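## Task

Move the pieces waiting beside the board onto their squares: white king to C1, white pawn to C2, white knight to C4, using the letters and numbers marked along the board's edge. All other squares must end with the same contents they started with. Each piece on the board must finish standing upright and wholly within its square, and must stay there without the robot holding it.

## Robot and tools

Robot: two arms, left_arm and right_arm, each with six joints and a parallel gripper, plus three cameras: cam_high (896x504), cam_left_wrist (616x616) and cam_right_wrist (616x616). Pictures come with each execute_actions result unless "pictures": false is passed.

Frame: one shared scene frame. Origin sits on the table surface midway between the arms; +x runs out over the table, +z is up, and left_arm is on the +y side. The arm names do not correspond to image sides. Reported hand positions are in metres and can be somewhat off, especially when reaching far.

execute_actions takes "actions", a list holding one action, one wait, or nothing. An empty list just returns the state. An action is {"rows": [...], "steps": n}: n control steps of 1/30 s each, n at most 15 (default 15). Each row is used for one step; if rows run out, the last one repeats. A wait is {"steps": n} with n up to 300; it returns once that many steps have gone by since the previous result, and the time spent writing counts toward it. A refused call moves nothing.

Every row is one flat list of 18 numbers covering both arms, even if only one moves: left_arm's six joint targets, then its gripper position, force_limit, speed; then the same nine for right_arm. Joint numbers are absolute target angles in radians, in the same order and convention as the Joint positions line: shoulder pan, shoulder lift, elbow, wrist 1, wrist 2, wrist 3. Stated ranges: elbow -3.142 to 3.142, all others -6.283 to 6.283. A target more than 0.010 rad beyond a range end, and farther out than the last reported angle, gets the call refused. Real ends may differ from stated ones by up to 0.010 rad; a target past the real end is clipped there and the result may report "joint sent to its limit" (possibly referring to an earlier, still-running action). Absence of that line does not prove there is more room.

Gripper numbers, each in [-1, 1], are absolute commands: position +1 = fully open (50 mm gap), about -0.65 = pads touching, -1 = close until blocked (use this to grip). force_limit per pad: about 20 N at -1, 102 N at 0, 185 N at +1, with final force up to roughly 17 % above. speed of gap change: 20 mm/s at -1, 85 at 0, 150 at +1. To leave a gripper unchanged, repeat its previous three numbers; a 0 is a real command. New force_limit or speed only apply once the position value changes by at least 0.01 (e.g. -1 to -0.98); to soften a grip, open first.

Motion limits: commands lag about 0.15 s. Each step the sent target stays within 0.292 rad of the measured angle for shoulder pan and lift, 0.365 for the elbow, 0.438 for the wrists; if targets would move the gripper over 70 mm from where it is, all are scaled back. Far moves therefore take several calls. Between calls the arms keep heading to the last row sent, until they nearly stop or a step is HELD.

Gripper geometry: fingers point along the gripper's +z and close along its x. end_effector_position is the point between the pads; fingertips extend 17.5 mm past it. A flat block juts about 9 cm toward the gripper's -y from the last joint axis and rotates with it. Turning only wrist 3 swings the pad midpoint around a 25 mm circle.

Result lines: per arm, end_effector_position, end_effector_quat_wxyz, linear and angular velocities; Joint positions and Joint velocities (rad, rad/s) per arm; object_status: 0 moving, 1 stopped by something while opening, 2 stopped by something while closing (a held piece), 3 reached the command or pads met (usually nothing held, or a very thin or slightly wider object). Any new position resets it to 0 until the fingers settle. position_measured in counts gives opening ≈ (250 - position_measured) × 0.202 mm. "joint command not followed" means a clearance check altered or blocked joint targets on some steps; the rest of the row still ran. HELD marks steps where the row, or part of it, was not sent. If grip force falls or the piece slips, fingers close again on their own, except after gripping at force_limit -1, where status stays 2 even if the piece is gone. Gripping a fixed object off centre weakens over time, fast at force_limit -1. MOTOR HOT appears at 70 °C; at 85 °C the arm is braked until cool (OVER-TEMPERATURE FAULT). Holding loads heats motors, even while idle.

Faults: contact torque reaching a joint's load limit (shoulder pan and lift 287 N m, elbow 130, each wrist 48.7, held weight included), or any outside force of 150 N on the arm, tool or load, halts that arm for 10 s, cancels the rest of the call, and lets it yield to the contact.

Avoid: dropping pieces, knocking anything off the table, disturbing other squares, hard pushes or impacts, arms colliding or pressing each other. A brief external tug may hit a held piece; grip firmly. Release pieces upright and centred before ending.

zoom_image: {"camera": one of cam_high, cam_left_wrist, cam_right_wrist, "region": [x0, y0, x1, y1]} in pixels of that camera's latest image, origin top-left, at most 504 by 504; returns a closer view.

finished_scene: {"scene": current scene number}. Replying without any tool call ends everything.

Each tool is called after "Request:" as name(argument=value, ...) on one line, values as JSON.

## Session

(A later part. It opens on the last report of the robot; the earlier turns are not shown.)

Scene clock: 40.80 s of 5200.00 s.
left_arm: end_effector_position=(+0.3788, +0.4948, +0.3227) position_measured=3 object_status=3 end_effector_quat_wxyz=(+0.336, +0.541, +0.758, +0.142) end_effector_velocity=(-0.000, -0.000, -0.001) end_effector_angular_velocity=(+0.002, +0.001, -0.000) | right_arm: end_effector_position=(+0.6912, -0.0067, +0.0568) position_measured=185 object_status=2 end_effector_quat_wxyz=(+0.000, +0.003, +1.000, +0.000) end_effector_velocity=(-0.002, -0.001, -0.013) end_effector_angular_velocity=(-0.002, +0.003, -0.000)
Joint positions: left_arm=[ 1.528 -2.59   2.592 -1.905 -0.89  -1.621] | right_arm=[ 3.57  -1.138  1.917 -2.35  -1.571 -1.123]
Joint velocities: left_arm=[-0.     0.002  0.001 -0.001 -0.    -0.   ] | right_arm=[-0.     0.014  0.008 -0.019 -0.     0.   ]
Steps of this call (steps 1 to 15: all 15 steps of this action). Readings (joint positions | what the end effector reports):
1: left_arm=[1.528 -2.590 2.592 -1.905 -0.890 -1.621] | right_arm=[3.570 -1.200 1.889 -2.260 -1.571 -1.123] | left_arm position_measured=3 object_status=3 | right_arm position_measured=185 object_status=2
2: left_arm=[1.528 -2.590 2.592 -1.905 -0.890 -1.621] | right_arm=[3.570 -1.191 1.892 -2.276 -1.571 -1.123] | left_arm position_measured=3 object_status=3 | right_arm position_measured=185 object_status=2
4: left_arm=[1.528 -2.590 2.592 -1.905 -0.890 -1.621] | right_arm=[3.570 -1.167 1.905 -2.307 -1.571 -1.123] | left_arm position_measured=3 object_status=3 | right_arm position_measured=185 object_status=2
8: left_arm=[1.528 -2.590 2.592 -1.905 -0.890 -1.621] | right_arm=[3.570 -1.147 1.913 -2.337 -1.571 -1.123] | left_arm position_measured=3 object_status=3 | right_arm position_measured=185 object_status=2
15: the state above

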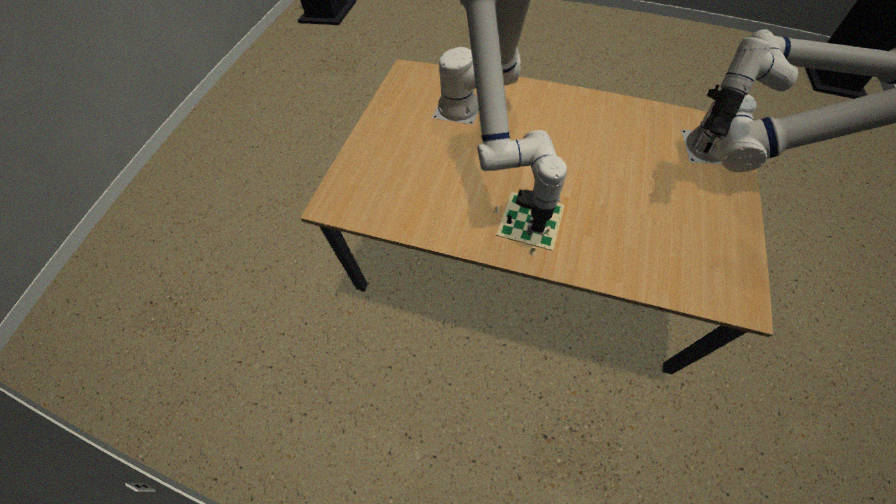

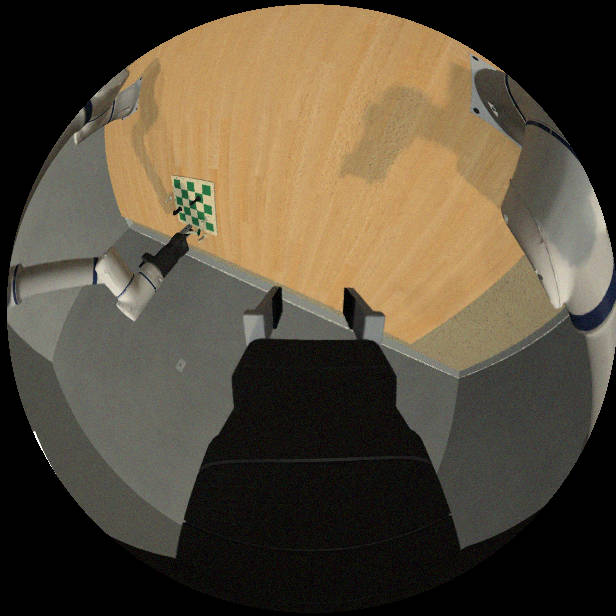

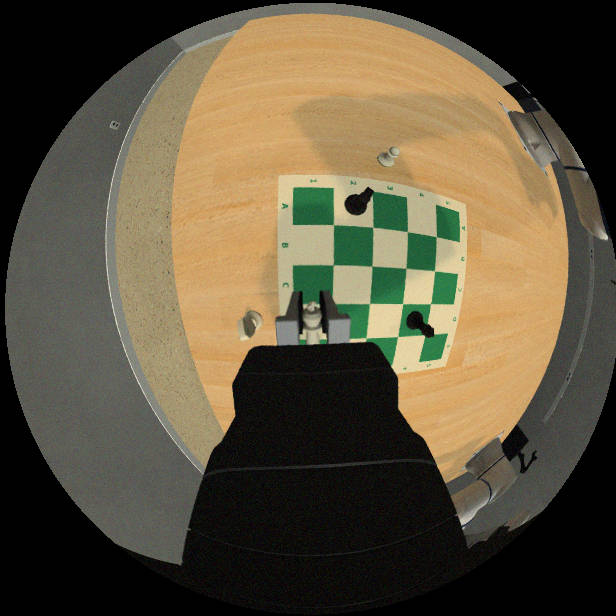

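Request:
execute_actions(actions=[{"rows":[[1.528,-2.59,2.592,-1.905,-0.89,-1.621,1,0,0,3.5703,-1.2,1.8883,-2.2591,-1.571,-1.123,-1,-0.5,-0.5]]}])

Request:
zoom_image(camera="cam_high", region=[500,190,580,260])

Request:
zoom_image(camera="cam_left_wrist", region=[150,200,220,270])

Scene clock: 45.37 s of 5200.00 s.
left_arm: end_effector_position=(+0.3788, +0.4948, +0.3227) position_measured=3 object_status=3 end_effector_quat_wxyz=(+0.336, +0.541, +0.758, +0.142) end_effector_velocity=(+0.000, -0.000, +0.001) end_effector_angular_velocity=(-0.001, -0.001, -0.000) | right_arm: end_effector_position=(+0.6911, -0.0069, +0.1086) position_measured=185 object_status=2 end_effector_quat_wxyz=(-0.000, +0.003, +1.000, -0.000) end_effector_velocity=(-0.000, -0.000, +0.012) end_effector_angular_velocity=(-0.000, -0.001, +0.001)
Joint positions: left_arm=[ 1.528 -2.59   2.592 -1.905 -0.89  -1.621] | right_arm=[ 3.57  -1.198  1.889 -2.262 -1.571 -1.123]
Joint velocities: left_arm=[-0.001  0.    -0.001 -0.     0.    -0.   ] | right_arm=[ 0.    -0.014 -0.007  0.02  -0.001 -0.   ]
Steps of this call (steps 1 to 15: the robot went on to your last target; steps 16 to 90: nothing new was sent; then 1.07 s passed at rest; steps 91 to 105: all 15 steps of this action). Readings (joint positions | what the end effector reports):
91: left_arm=[1.528 -2.590 2.592 -1.905 -0.890 -1.621] | right_arm=[3.570 -1.137 1.918 -2.353 -1.571 -1.123] | left_arm position_measured=3 object_status=3 | right_arm position_measured=185 object_status=2
92: left_arm=[1.528 -2.590 2.592 -1.905 -0.890 -1.621] | right_arm=[3.570 -1.146 1.915 -2.337 -1.571 -1.123] | left_arm position_measured=3 object_status=3 | right_arm position_measured=185 object_status=2
94: left_arm=[1.528 -2.590 2.592 -1.905 -0.890 -1.621] | right_arm=[3.570 -1.169 1.902 -2.305 -1.571 -1.123] | left_arm position_measured=3 object_status=3 | right_arm position_measured=185 object_status=2
98: left_arm=[1.528 -2.590 2.592 -1.905 -0.890 -1.621] | right_arm=[3.570 -1.189 1.894 -2.275 -1.571 -1.123] | left_arm position_measured=3 object_status=3 | right_arm position_measured=185 object_status=2
105: the state above

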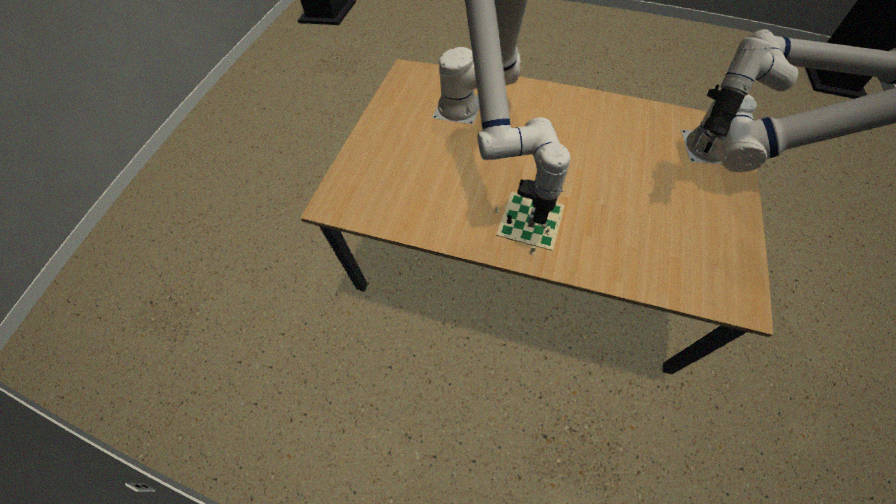

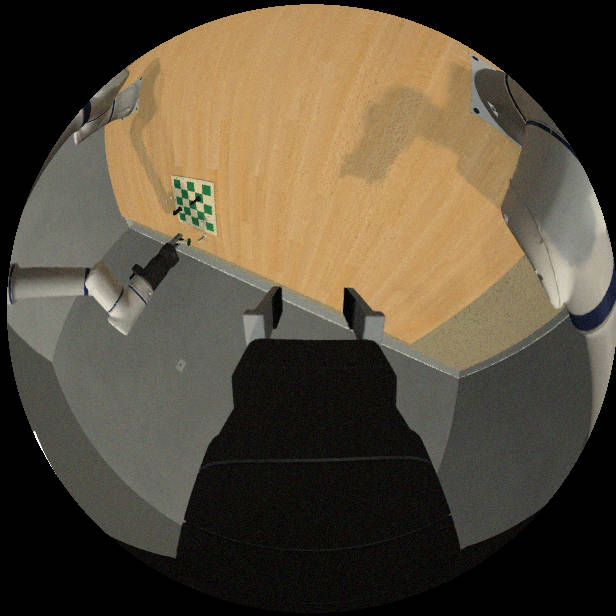

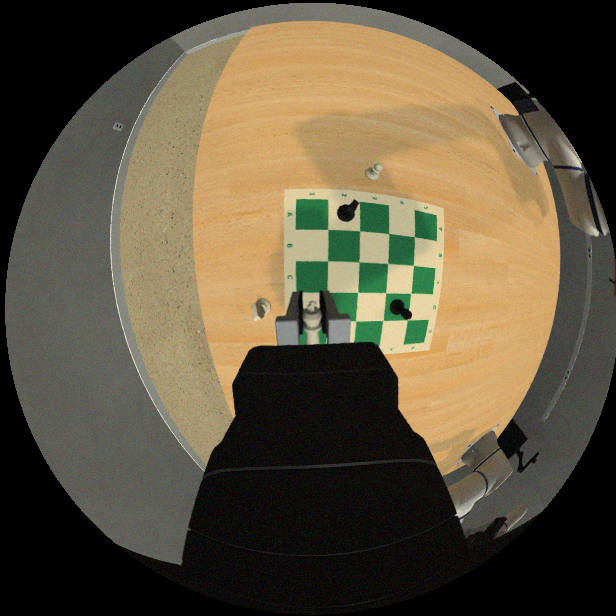

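Region (500, 190, 580, 260) of cam_high's 896x504 image, scaled by 6.300, with more detail than that image has; it fills the top 441 rows of this view, and the rest is white.

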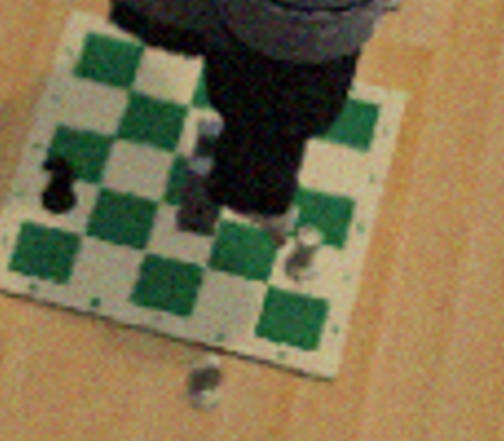

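Region (150, 200, 220, 270) of cam_left_wrist's 616x616 image, scaled by 7.200, with more detail than that image has.

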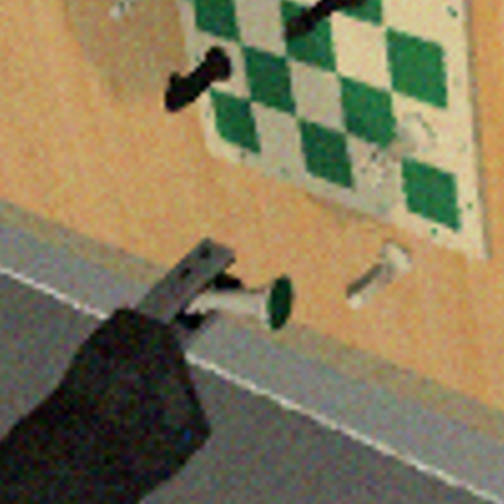

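Request:
execute_actions(actions=[{"rows":[[1.528,-2.59,2.592,-1.905,-0.89,-1.621,1,0,0,3.2,-1.2,1.7,-2.07,-1.571,0,-1,-0.5,-0.5]]}], pictures=false)

Request:
execute_actions(actions=[{"steps":25}], pictures=false)

Request:
execute_actions(actions=[{"rows":[[1.528,-2.59,2.592,-1.905,-0.89,-1.621,1,0,0,3.2,-0.962,1.627,-0.936,-1.571,0,-1,-0.5,-0.5]]}], pictures=false)

Request:
execute_actions(actions=[{"steps":45}])

Request:
zoom_image(camera="cam_left_wrist", region=[80,140,200,260])

Request:
zoom_image(camera="cam_right_wrist", region=[210,200,410,400])

Scene clock: 53.30 s of 5200.00 s.
left_arm: end_effector_position=(+0.3788, +0.4948, +0.3227) position_measured=3 object_status=3 end_effector_quat_wxyz=(+0.336, +0.541, +0.758, +0.142) end_effector_velocity=(+0.000, +0.000, -0.001) end_effector_angular_velocity=(+0.003, +0.000, +0.000) | right_arm: end_effector_position=(+0.8005, -0.1323, +0.1599) position_measured=185 object_status=2 end_effector_quat_wxyz=(-0.000, +0.272, +0.962, -0.000) end_effector_velocity=(+0.195, -0.298, +0.100) end_effector_angular_velocity=(+0.000, +0.003, -1.463)
Joint positions: left_arm=[ 1.528 -2.59   2.592 -1.905 -0.89  -1.621] | right_arm=[ 3.367 -1.2    1.78  -2.151 -1.571 -0.781]
Joint velocities: left_arm=[0.001 0.001 0.001 0.001 0.    0.   ] | right_arm=[-0.443  0.001 -0.212  0.214  0.001  1.02 ]
Steps of this call (steps 1 to 15: the robot went on to your last target; steps 16 to 90: nothing new was sent; then 4.43 s passed at rest; steps 91 to 105: all 15 steps of this action). Readings (joint positions | what the end effector reports):
91: left_arm=[1.528 -2.590 2.592 -1.905 -0.890 -1.621] | right_arm=[3.570 -1.200 1.888 -2.259 -1.571 -1.122] | left_arm position_measured=3 object_status=3 | right_arm position_measured=185 object_status=2
92: left_arm=[1.528 -2.590 2.592 -1.905 -0.890 -1.621] | right_arm=[3.560 -1.200 1.882 -2.251 -1.571 -1.105] | left_arm position_measured=3 object_status=3 | right_arm position_measured=185 object_status=2
94: left_arm=[1.528 -2.590 2.592 -1.905 -0.890 -1.621] | right_arm=[3.529 -1.200 1.861 -2.233 -1.571 -1.060] | left_arm position_measured=3 object_status=3 | right_arm position_measured=185 object_status=2
98: left_arm=[1.528 -2.590 2.592 -1.905 -0.890 -1.621] | right_arm=[3.471 -1.200 1.830 -2.201 -1.571 -0.973] | left_arm position_measured=3 object_status=3 | right_arm position_measured=185 object_status=2
105: the state above

Scene clock: 54.13 s of 5200.00 s.
left_arm: end_effector_position=(+0.3788, +0.4948, +0.3227) position_measured=3 object_status=3 end_effector_quat_wxyz=(+0.336, +0.541, +0.758, +0.142) end_effector_velocity=(-0.000, -0.001, -0.001) end_effector_angular_velocity=(+0.002, +0.000, -0.001) | right_arm: end_effector_position=(+0.8622, -0.2408, +0.1989) position_measured=185 object_status=2 end_effector_quat_wxyz=(-0.000, +0.679, +0.734, -0.000) end_effector_velocity=(+0.002, -0.002, +0.000) end_effector_angular_velocity=(+0.002, +0.001, -0.036)
Joint positions: left_arm=[ 1.528 -2.59   2.592 -1.905 -0.89  -1.621] | right_arm=[ 3.201 -1.2    1.7   -2.07  -1.571 -0.004]
Joint velocities: left_arm=[-0.001  0.001  0.001 -0.001  0.     0.   ] | right_arm=[-0.005  0.001 -0.002  0.002  0.002  0.031]
Steps of this call (steps 1 to 25: the robot went on to your last target). Readings (joint positions | what the end effector reports):
1: left_arm=[1.528 -2.590 2.592 -1.905 -0.890 -1.621] | right_arm=[3.352 -1.200 1.773 -2.143 -1.571 -0.744] | left_arm position_measured=3 object_status=3 | right_arm position_measured=185 object_status=2
2: left_arm=[1.528 -2.590 2.592 -1.905 -0.890 -1.621] | right_arm=[3.337 -1.200 1.766 -2.136 -1.571 -0.705] | left_arm position_measured=3 object_status=3 | right_arm position_measured=185 object_status=2
4: left_arm=[1.528 -2.590 2.592 -1.905 -0.890 -1.621] | right_arm=[3.306 -1.200 1.751 -2.121 -1.571 -0.611] | left_arm position_measured=3 object_status=3 | right_arm position_measured=185 object_status=2
8: left_arm=[1.528 -2.590 2.592 -1.905 -0.890 -1.621] | right_arm=[3.246 -1.200 1.722 -2.093 -1.571 -0.343] | left_arm position_measured=3 object_status=3 | right_arm position_measured=185 object_status=2
25: the state above

Scene clock: 54.63 s of 5200.00 s.
left_arm: end_effector_position=(+0.3788, +0.4948, +0.3227) position_measured=3 object_status=3 end_effector_quat_wxyz=(+0.336, +0.541, +0.758, +0.142) end_effector_velocity=(-0.000, +0.000, -0.000) end_effector_angular_velocity=(-0.001, +0.001, +0.000) | right_arm: end_effector_position=(+0.7313, -0.2506, +0.0942) position_measured=185 object_status=2 end_effector_quat_wxyz=(-0.212, +0.647, +0.696, -0.228) end_effector_velocity=(-0.383, -0.028, +0.001) end_effector_angular_velocity=(-0.114, +1.551, -0.003)
Joint positions: left_arm=[ 1.528 -2.59   2.592 -1.905 -0.89  -1.621] | right_arm=[ 3.2   -1.024  1.646 -1.56  -1.571 -0.001]
Joint velocities: left_arm=[ 0.    -0.001  0.     0.    -0.001 -0.   ] | right_arm=[-0.     0.236 -0.072  1.391  0.     0.003]
Steps of this call (steps 1 to 15: all 15 steps of this action). Readings (joint positions | what the end effector reports):
1: left_arm=[1.528 -2.590 2.592 -1.905 -0.890 -1.621] | right_arm=[3.200 -1.200 1.700 -2.070 -1.571 -0.003] | left_arm position_measured=3 object_status=3 | right_arm position_measured=185 object_status=2
2: left_arm=[1.528 -2.590 2.592 -1.905 -0.890 -1.621] | right_arm=[3.200 -1.191 1.696 -2.053 -1.571 -0.003] | left_arm position_measured=3 object_status=3 | right_arm position_measured=185 object_status=2
4: left_arm=[1.528 -2.590 2.592 -1.905 -0.890 -1.621] | right_arm=[3.200 -1.158 1.689 -1.993 -1.571 -0.003] | left_arm position_measured=3 object_status=3 | right_arm position_measured=185 object_status=2
8: left_arm=[1.528 -2.590 2.592 -1.905 -0.890 -1.621] | right_arm=[3.200 -1.102 1.670 -1.861 -1.571 -0.002] | left_arm position_measured=3 object_status=3 | right_arm position_measured=185 object_status=2
15: the state above

Scene clock: 56.13 s of 5200.00 s.
left_arm: end_effector_position=(+0.3788, +0.4948, +0.3227) position_measured=3 object_status=3 end_effector_quat_wxyz=(+0.336, +0.541, +0.758, +0.142) end_effector_velocity=(-0.000, -0.000, +0.001) end_effector_angular_velocity=(-0.002, +0.000, +0.000) | right_arm: end_effector_position=(+0.5897, -0.2609, +0.1770) position_measured=185 object_status=2 end_effector_quat_wxyz=(-0.412, +0.542, +0.583, -0.443) end_effector_velocity=(+0.000, -0.000, +0.001) end_effector_angular_velocity=(-0.001, -0.001, +0.000)
Joint positions: left_arm=[ 1.528 -2.59   2.592 -1.905 -0.89  -1.621] | right_arm=[ 3.2   -0.962  1.627 -0.936 -1.571 -0.   ]
Joint velocities: left_arm=[ 0.    -0.    -0.002  0.    -0.001 -0.   ] | right_arm=[-0.    -0.001 -0.     0.    -0.     0.001]
Steps of this call (steps 1 to 45: the robot went on to your last target). Readings (joint positions | what the end effector reports):
1: left_arm=[1.528 -2.590 2.592 -1.905 -0.890 -1.621] | right_arm=[3.200 -1.017 1.644 -1.513 -1.571 -0.001] | left_arm position_measured=3 object_status=3 | right_arm position_measured=185 object_status=2
2: left_arm=[1.528 -2.590 2.592 -1.905 -0.890 -1.621] | right_arm=[3.200 -1.010 1.642 -1.466 -1.571 -0.001] | left_arm position_measured=3 object_status=3 | right_arm position_measured=185 object_status=2
4: left_arm=[1.528 -2.590 2.592 -1.905 -0.890 -1.621] | right_arm=[3.200 -0.999 1.638 -1.372 -1.571 -0.000] | left_arm position_measured=3 object_status=3 | right_arm position_measured=185 object_status=2
8: left_arm=[1.528 -2.590 2.592 -1.905 -0.890 -1.621] | right_arm=[3.200 -0.983 1.633 -1.187 -1.571 -0.000] | left_arm position_measured=3 object_status=3 | right_arm position_measured=185 object_status=2
45: the state above
All arms were judged still, so your last target was given up. Only a new action makes them travel on or press farther. Fingers that are still opening or closing keep moving.

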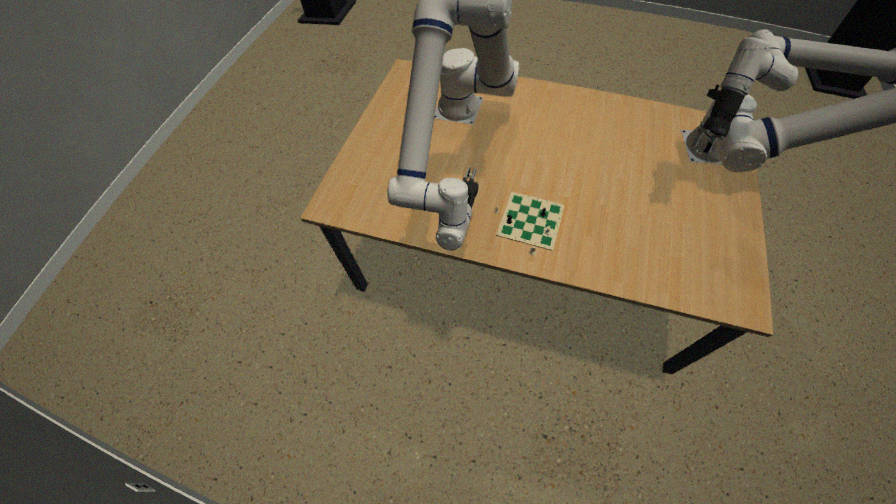

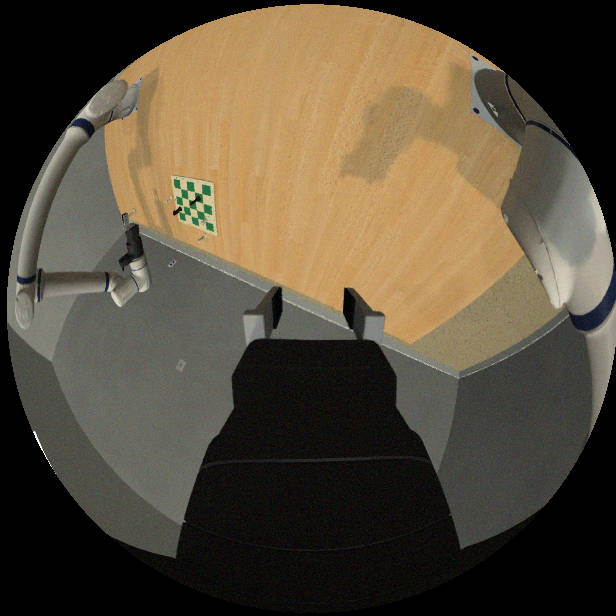

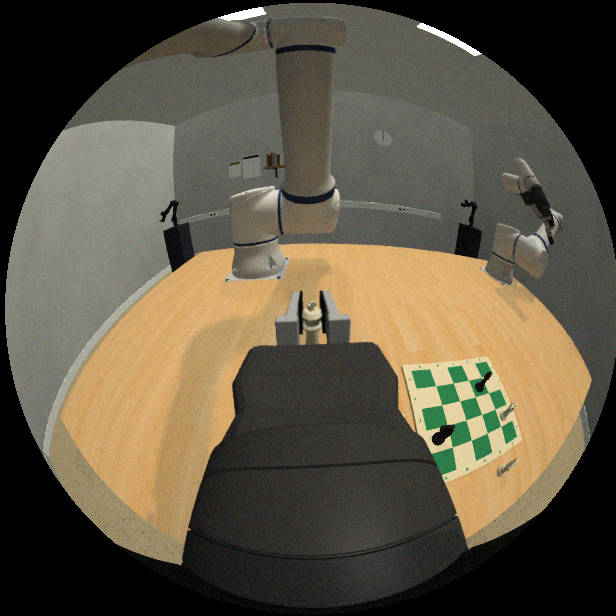

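Region (80, 140, 200, 260) of cam_left_wrist's 616x616 image, scaled by 4.200, with more detail than that image has.

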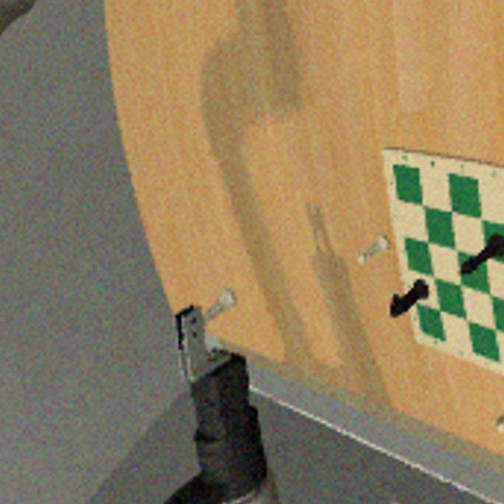

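Region (210, 200, 410, 400) of cam_right_wrist's 616x616 image, scaled by 2.520, with more detail than that image has.

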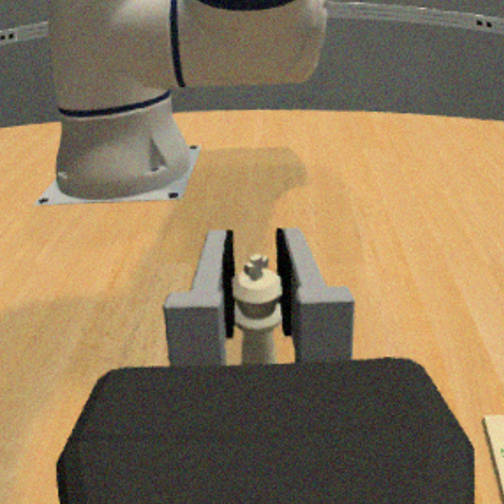

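Request:
execute_actions(actions=[{"rows":[[1.528,-2.59,2.592,-1.905,-0.89,-1.621,1,0,0,3.2,-0.827,1.6585,-1.1025,-1.571,0,-1,-0.5,-0.5]]}], pictures=false)

Request:
execute_actions(actions=[{"steps":15}])

Request:
zoom_image(camera="cam_left_wrist", region=[110,170,190,250])

Scene clock: 60.57 s of 5200.00 s.
left_arm: end_effector_position=(+0.3788, +0.4948, +0.3227) position_measured=3 object_status=3 end_effector_quat_wxyz=(+0.336, +0.541, +0.758, +0.142) end_effector_velocity=(+0.000, +0.000, +0.001) end_effector_angular_velocity=(-0.001, -0.001, +0.000) | right_arm: end_effector_position=(+0.5903, -0.2608, +0.0615) position_measured=185 object_status=2 end_effector_quat_wxyz=(-0.412, +0.542, +0.583, -0.443) end_effector_velocity=(-0.004, +0.000, -0.046) end_effector_angular_velocity=(+0.001, +0.001, -0.000)
Joint positions: left_arm=[ 1.528 -2.59   2.592 -1.905 -0.89  -1.621] | right_arm=[ 3.2   -0.834  1.657 -1.094 -1.571  0.   ]
Joint velocities: left_arm=[ 0.002 -0.    -0.001 -0.001  0.     0.002] | right_arm=[ 0.001  0.051  0.013 -0.063  0.001 -0.001]
Steps of this call (steps 1 to 90: nothing new was sent; then 0.93 s passed at rest; steps 91 to 105: all 15 steps of this action). Readings (joint positions | what the end effector reports):
91: left_arm=[1.528 -2.590 2.592 -1.905 -0.890 -1.621] | right_arm=[3.200 -0.962 1.627 -0.936 -1.571 0.000] | left_arm position_measured=3 object_status=3 | right_arm position_measured=185 object_status=2
92: left_arm=[1.528 -2.590 2.592 -1.905 -0.890 -1.621] | right_arm=[3.200 -0.952 1.628 -0.949 -1.571 -0.000] | left_arm position_measured=3 object_status=3 | right_arm position_measured=185 object_status=2
94: left_arm=[1.528 -2.590 2.592 -1.905 -0.890 -1.621] | right_arm=[3.200 -0.921 1.637 -0.986 -1.571 0.000] | left_arm position_measured=3 object_status=3 | right_arm position_measured=185 object_status=2
98: left_arm=[1.528 -2.590 2.592 -1.905 -0.890 -1.621] | right_arm=[3.200 -0.867 1.649 -1.053 -1.571 0.000] | left_arm position_measured=3 object_status=3 | right_arm position_measured=185 object_status=2
105: the state above

Scene clock: 61.07 s of 5200.00 s.
left_arm: end_effector_position=(+0.3788, +0.4948, +0.3227) position_measured=3 object_status=3 end_effector_quat_wxyz=(+0.336, +0.541, +0.758, +0.142) end_effector_velocity=(+0.000, +0.001, -0.001) end_effector_angular_velocity=(+0.001, +0.000, +0.002) | right_arm: end_effector_position=(+0.5898, -0.2609, +0.0556) position_measured=185 object_status=2 end_effector_quat_wxyz=(-0.412, +0.542, +0.583, -0.443) end_effector_velocity=(-0.001, -0.000, -0.002) end_effector_angular_velocity=(+0.000, +0.002, +0.000)
Joint positions: left_arm=[ 1.528 -2.59   2.592 -1.905 -0.89  -1.621] | right_arm=[ 3.2   -0.827  1.658 -1.102 -1.571  0.   ]
Joint velocities: left_arm=[ 0.001 -0.001  0.001  0.001 -0.    -0.   ] | right_arm=[ 0.     0.003  0.001 -0.001 -0.    -0.   ]
Steps of this call (steps 1 to 15: the robot went on to your last target). Readings (joint positions | what the end effector reports):
1: left_arm=[1.528 -2.590 2.592 -1.905 -0.890 -1.621] | right_arm=[3.200 -0.832 1.657 -1.096 -1.571 0.000] | left_arm position_measured=3 object_status=3 | right_arm position_measured=185 object_status=2
2: left_arm=[1.528 -2.590 2.592 -1.905 -0.890 -1.621] | right_arm=[3.200 -0.831 1.658 -1.098 -1.571 -0.000] | left_arm position_measured=3 object_status=3 | right_arm position_measured=185 object_status=2
4: left_arm=[1.528 -2.590 2.592 -1.905 -0.890 -1.621] | right_arm=[3.200 -0.829 1.658 -1.100 -1.571 0.000] | left_arm position_measured=3 object_status=3 | right_arm position_measured=185 object_status=2
8: left_arm=[1.528 -2.590 2.592 -1.905 -0.890 -1.621] | right_arm=[3.200 -0.828 1.658 -1.101 -1.571 0.000] | left_arm position_measured=3 object_status=3 | right_arm position_measured=185 object_status=2
15: the state above
All arms were judged still, so your last target was given up. Only a new action makes them travel on or press farther. Fingers that are still opening or closing keep moving.

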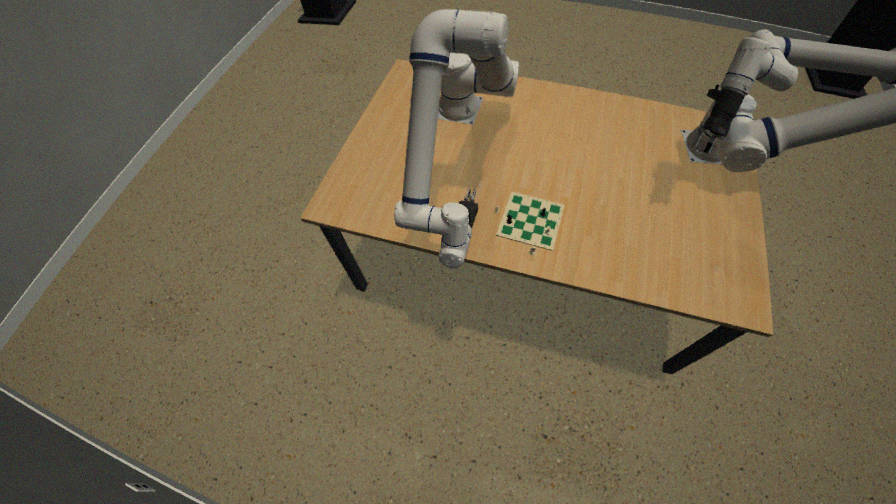

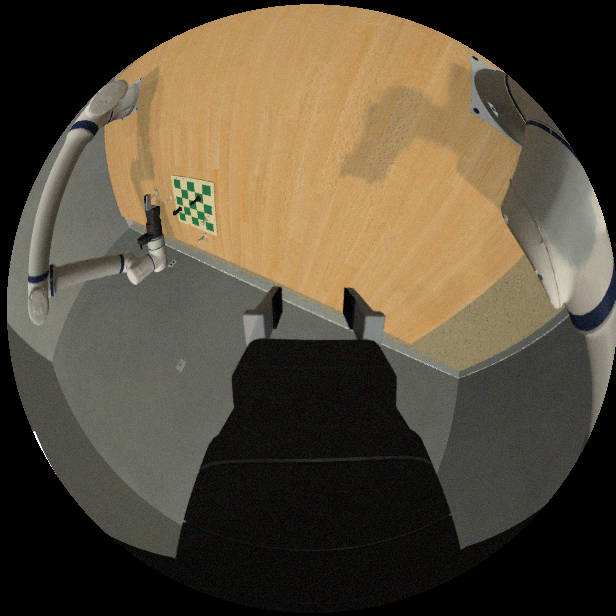

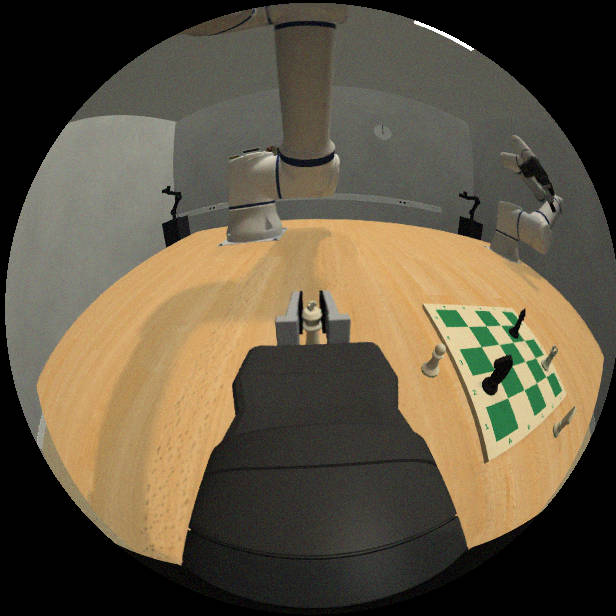

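Region (110, 170, 190, 250) of cam_left_wrist's 616x616 image, scaled by 6.300, with more detail than that image has.

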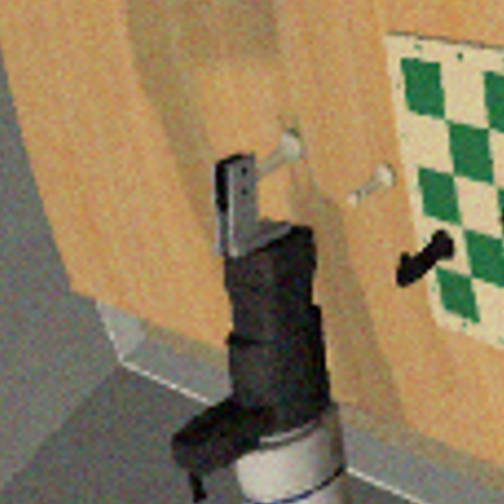

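Request:
execute_actions(actions=[{"rows":[[1.528,-2.59,2.592,-1.905,-0.89,-1.621,1,0,0,3.2,-0.8165,1.6592,-1.1137,-1.571,0,-1,-0.5,-0.5]]}], pictures=false)

Request:
execute_actions(actions=[{"rows":[[1.528,-2.59,2.592,-1.905,-0.89,-1.621,1,0,0,3.2,-0.8165,1.6592,-1.1137,-1.571,0,0.6,-0.5,-0.5]]}], pictures=false)

Request:
execute_actions(actions=[{"rows":[[1.528,-2.59,2.592,-1.905,-0.89,-1.621,1,0,0,3.2,-0.962,1.627,-0.936,-1.571,0,0.6,-0.5,-0.5]]}], pictures=false)

Request:
execute_actions(actions=[{"rows":[[1.528,-2.59,2.592,-1.905,-0.89,-1.621,1,0,0,3.2429,-1.5114,2.2956,-2.355,-1.571,-1.45,0.6,-0.5,-0.5]]}], pictures=false)

Request:
execute_actions(actions=[{"steps":40}])

Scene clock: 69.70 s of 5200.00 s.
left_arm: end_effector_position=(+0.3788, +0.4948, +0.3227) position_measured=3 object_status=3 end_effector_quat_wxyz=(+0.336, +0.541, +0.758, +0.142) end_effector_velocity=(+0.000, -0.000, +0.001) end_effector_angular_velocity=(-0.003, -0.000, +0.002) | right_arm: end_effector_position=(+0.5898, -0.2608, +0.0471) position_measured=185 object_status=2 end_effector_quat_wxyz=(-0.412, +0.542, +0.583, -0.443) end_effector_velocity=(+0.000, -0.000, -0.001) end_effector_angular_velocity=(+0.001, -0.001, +0.000)
Joint positions: left_arm=[ 1.528 -2.59   2.592 -1.905 -0.89  -1.621] | right_arm=[ 3.2   -0.817  1.659 -1.113 -1.571  0.   ]
Joint velocities: left_arm=[ 0.001 -0.    -0.002 -0.     0.    -0.002] | right_arm=[-0.     0.001  0.    -0.003 -0.    -0.001]
Steps of this call (steps 1 to 90: nothing new was sent; then 5.13 s passed at rest; steps 91 to 105: all 15 steps of this action). Readings (joint positions | what the end effector reports):
91: left_arm=[1.528 -2.590 2.592 -1.905 -0.890 -1.621] | right_arm=[3.200 -0.827 1.659 -1.103 -1.571 0.000] | left_arm position_measured=3 object_status=3 | right_arm position_measured=185 object_status=2
92: left_arm=[1.528 -2.590 2.592 -1.905 -0.890 -1.621] | right_arm=[3.200 -0.825 1.659 -1.104 -1.571 0.000] | left_arm position_measured=3 object_status=3 | right_arm position_measured=185 object_status=2
94: left_arm=[1.528 -2.590 2.592 -1.905 -0.890 -1.621] | right_arm=[3.200 -0.822 1.659 -1.107 -1.571 0.000] | left_arm position_measured=3 object_status=3 | right_arm position_measured=185 object_status=2
98: left_arm=[1.528 -2.590 2.592 -1.905 -0.890 -1.621] | right_arm=[3.200 -0.818 1.659 -1.112 -1.571 0.000] | left_arm position_measured=3 object_status=3 | right_arm position_measured=185 object_status=2
105: the state above

Scene clock: 70.20 s of 5200.00 s.
left_arm: end_effector_position=(+0.3788, +0.4948, +0.3227) position_measured=3 object_status=3 end_effector_quat_wxyz=(+0.336, +0.541, +0.758, +0.142) end_effector_velocity=(+0.000, -0.001, +0.001) end_effector_angular_velocity=(-0.000, +0.000, +0.001) | right_arm: end_effector_position=(+0.5896, -0.2608, +0.0467) position_measured=64 object_status=0 end_effector_quat_wxyz=(-0.412, +0.542, +0.583, -0.443) end_effector_velocity=(+0.000, -0.000, -0.000) end_effector_angular_velocity=(+0.000, +0.000, +0.001)
Joint positions: left_arm=[ 1.528 -2.59   2.592 -1.905 -0.89  -1.621] | right_arm=[ 3.2   -0.816  1.659 -1.114 -1.571  0.   ]
Joint velocities: left_arm=[ 0.     0.002 -0.002 -0.     0.    -0.001] | right_arm=[ 0.  0. -0.  0. -0. -0.]
Steps of this call (steps 1 to 15: all 15 steps of this action). Readings (joint positions | what the end effector reports):
1: left_arm=[1.528 -2.590 2.592 -1.905 -0.890 -1.621] | right_arm=[3.200 -0.817 1.659 -1.114 -1.571 0.000] | left_arm position_measured=3 object_status=3 | right_arm position_measured=183 object_status=0
2: left_arm=[1.528 -2.590 2.592 -1.905 -0.890 -1.621] | right_arm=[3.200 -0.816 1.659 -1.115 -1.571 -0.000] | left_arm position_measured=3 object_status=3 | right_arm position_measured=174 object_status=0
4: left_arm=[1.528 -2.590 2.592 -1.905 -0.890 -1.621] | right_arm=[3.200 -0.816 1.659 -1.115 -1.571 0.000] | left_arm position_measured=3 object_status=3 | right_arm position_measured=157 object_status=0
8: left_arm=[1.528 -2.590 2.592 -1.905 -0.890 -1.621] | right_arm=[3.200 -0.816 1.659 -1.114 -1.571 0.000] | left_arm position_measured=3 object_status=3 | right_arm position_measured=122 object_status=0
15: the state above

Scene clock: 70.70 s of 5200.00 s.
left_arm: end_effector_position=(+0.3788, +0.4948, +0.3227) position_measured=3 object_status=3 end_effector_quat_wxyz=(+0.336, +0.541, +0.758, +0.142) end_effector_velocity=(-0.000, -0.000, +0.001) end_effector_angular_velocity=(-0.002, -0.000, -0.000) | right_arm: end_effector_position=(+0.5902, -0.2608, +0.1699) position_measured=63 object_status=3 end_effector_quat_wxyz=(-0.412, +0.542, +0.583, -0.443) end_effector_velocity=(-0.003, -0.000, +0.055) end_effector_angular_velocity=(-0.000, -0.002, +0.001)
Joint positions: left_arm=[ 1.528 -2.59   2.592 -1.905 -0.89  -1.621] | right_arm=[ 3.2   -0.954  1.629 -0.946 -1.571  0.   ]
Joint velocities: left_arm=[-0.001 -0.001 -0.001 -0.    -0.    -0.   ] | right_arm=[ 0.    -0.061 -0.015  0.074 -0.001  0.   ]
Steps of this call (steps 1 to 15: all 15 steps of this action). Readings (joint positions | what the end effector reports):
1: left_arm=[1.528 -2.590 2.592 -1.905 -0.890 -1.621] | right_arm=[3.200 -0.817 1.659 -1.113 -1.571 0.000] | left_arm position_measured=3 object_status=3 | right_arm position_measured=63 object_status=0
2: left_arm=[1.528 -2.590 2.592 -1.905 -0.890 -1.621] | right_arm=[3.200 -0.826 1.658 -1.100 -1.571 0.000] | left_arm position_measured=3 object_status=3 | right_arm position_measured=63 object_status=0
4: left_arm=[1.528 -2.590 2.592 -1.905 -0.890 -1.621] | right_arm=[3.200 -0.858 1.649 -1.063 -1.571 0.000] | left_arm position_measured=3 object_status=3 | right_arm position_measured=63 object_status=0
8: left_arm=[1.528 -2.590 2.592 -1.905 -0.890 -1.621] | right_arm=[3.200 -0.913 1.638 -0.995 -1.571 0.000] | left_arm position_measured=3 object_status=3 | right_arm position_measured=63 object_status=3
15: the state above

Scene clock: 71.20 s of 5200.00 s.
left_arm: end_effector_position=(+0.3788, +0.4948, +0.3227) position_measured=3 object_status=3 end_effector_quat_wxyz=(+0.336, +0.541, +0.758, +0.142) end_effector_velocity=(+0.000, +0.000, -0.001) end_effector_angular_velocity=(+0.002, -0.000, +0.000) | right_arm: end_effector_position=(+0.4458, -0.2723, +0.1146) position_measured=63 object_status=3 end_effector_quat_wxyz=(-0.304, +0.353, +0.870, -0.164) end_effector_velocity=(+0.030, -0.021, -0.224) end_effector_angular_velocity=(+1.707, -1.988, +1.786)
Joint positions: left_arm=[ 1.528 -2.59   2.592 -1.905 -0.89  -1.621] | right_arm=[ 3.237 -1.392  2.159 -1.632 -1.571 -0.691]
Joint velocities: left_arm=[-0.     0.     0.002  0.     0.    -0.   ] | right_arm=[ 0.049 -0.93   1.058 -2.292  0.    -2.282]
Steps of this call (steps 1 to 15: all 15 steps of this action). Readings (joint positions | what the end effector reports):
1: left_arm=[1.528 -2.590 2.592 -1.905 -0.890 -1.621] | right_arm=[3.200 -0.956 1.629 -0.944 -1.571 -0.001] | left_arm position_measured=3 object_status=3 | right_arm position_measured=63 object_status=3
2: left_arm=[1.528 -2.590 2.592 -1.905 -0.890 -1.621] | right_arm=[3.201 -0.968 1.643 -0.960 -1.571 -0.018] | left_arm position_measured=3 object_status=3 | right_arm position_measured=63 object_status=3
4: left_arm=[1.528 -2.590 2.592 -1.905 -0.890 -1.621] | right_arm=[3.209 -1.023 1.711 -1.043 -1.571 -0.100] | left_arm position_measured=3 object_status=3 | right_arm position_measured=63 object_status=3
8: left_arm=[1.528 -2.590 2.592 -1.905 -0.890 -1.621] | right_arm=[3.223 -1.148 1.867 -1.228 -1.571 -0.286] | left_arm position_measured=3 object_status=3 | right_arm position_measured=63 object_status=3
15: the state above

Scene clock: 72.53 s of 5200.00 s.
left_arm: end_effector_position=(+0.3788, +0.4948, +0.3227) position_measured=3 object_status=3 end_effector_quat_wxyz=(+0.336, +0.541, +0.758, +0.142) end_effector_velocity=(-0.000, +0.001, +0.001) end_effector_angular_velocity=(-0.002, -0.000, +0.001) | right_arm: end_effector_position=(+0.5951, -0.2616, +0.1103) position_measured=63 object_status=3 end_effector_quat_wxyz=(-0.000, +0.003, +1.000, -0.000) end_effector_velocity=(+0.001, +0.000, +0.001) end_effector_angular_velocity=(+0.000, -0.002, +0.001)
Joint positions: left_arm=[ 1.528 -2.59   2.592 -1.905 -0.89  -1.621] | right_arm=[ 3.243 -1.511  2.296 -2.355 -1.571 -1.45 ]
Joint velocities: left_arm=[ 0.    -0.002 -0.     0.001  0.    -0.001] | right_arm=[ 0.    -0.001 -0.001 -0.001 -0.    -0.   ]
Steps of this call (steps 1 to 40: the robot went on to your last target). Readings (joint positions | what the end effector reports):
1: left_arm=[1.528 -2.590 2.592 -1.905 -0.890 -1.621] | right_arm=[3.238 -1.420 2.191 -1.712 -1.571 -0.770] | left_arm position_measured=3 object_status=3 | right_arm position_measured=63 object_status=3
2: left_arm=[1.528 -2.590 2.592 -1.905 -0.890 -1.621] | right_arm=[3.239 -1.441 2.214 -1.790 -1.571 -0.848] | left_arm position_measured=3 object_status=3 | right_arm position_measured=63 object_status=3
4: left_arm=[1.528 -2.590 2.592 -1.905 -0.890 -1.621] | right_arm=[3.241 -1.464 2.241 -1.919 -1.571 -0.977] | left_arm position_measured=3 object_status=3 | right_arm position_measured=63 object_status=3
8: left_arm=[1.528 -2.590 2.592 -1.905 -0.890 -1.621] | right_arm=[3.242 -1.486 2.267 -2.118 -1.571 -1.186] | left_arm position_measured=3 object_status=3 | right_arm position_measured=63 object_status=3
40: the state above

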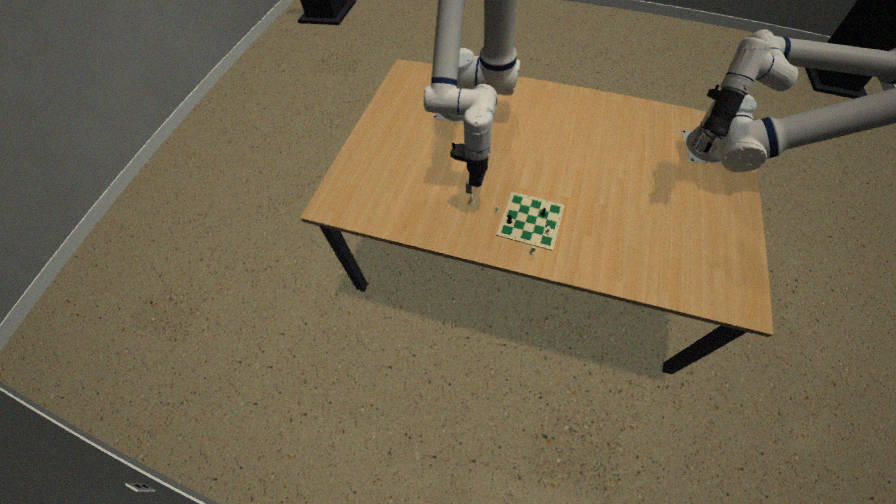

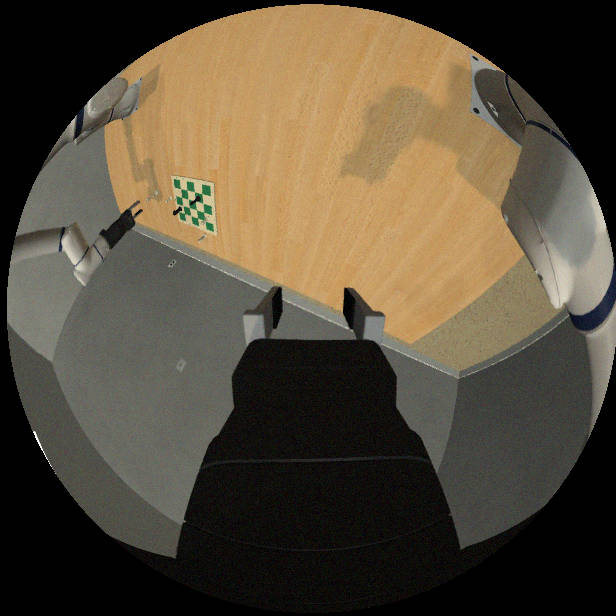

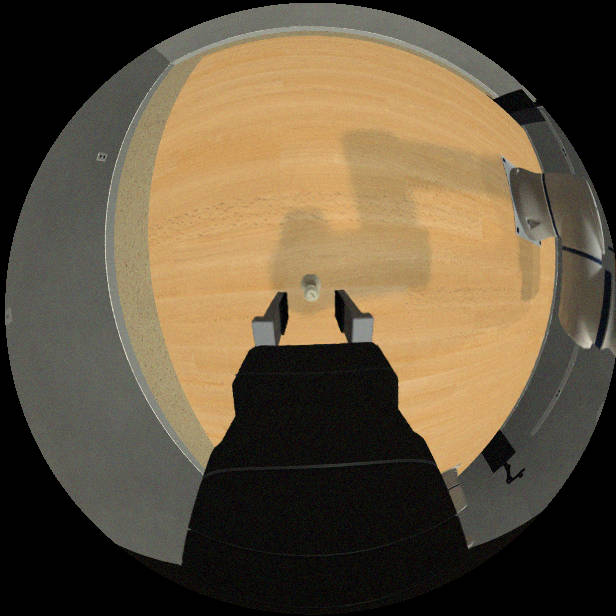

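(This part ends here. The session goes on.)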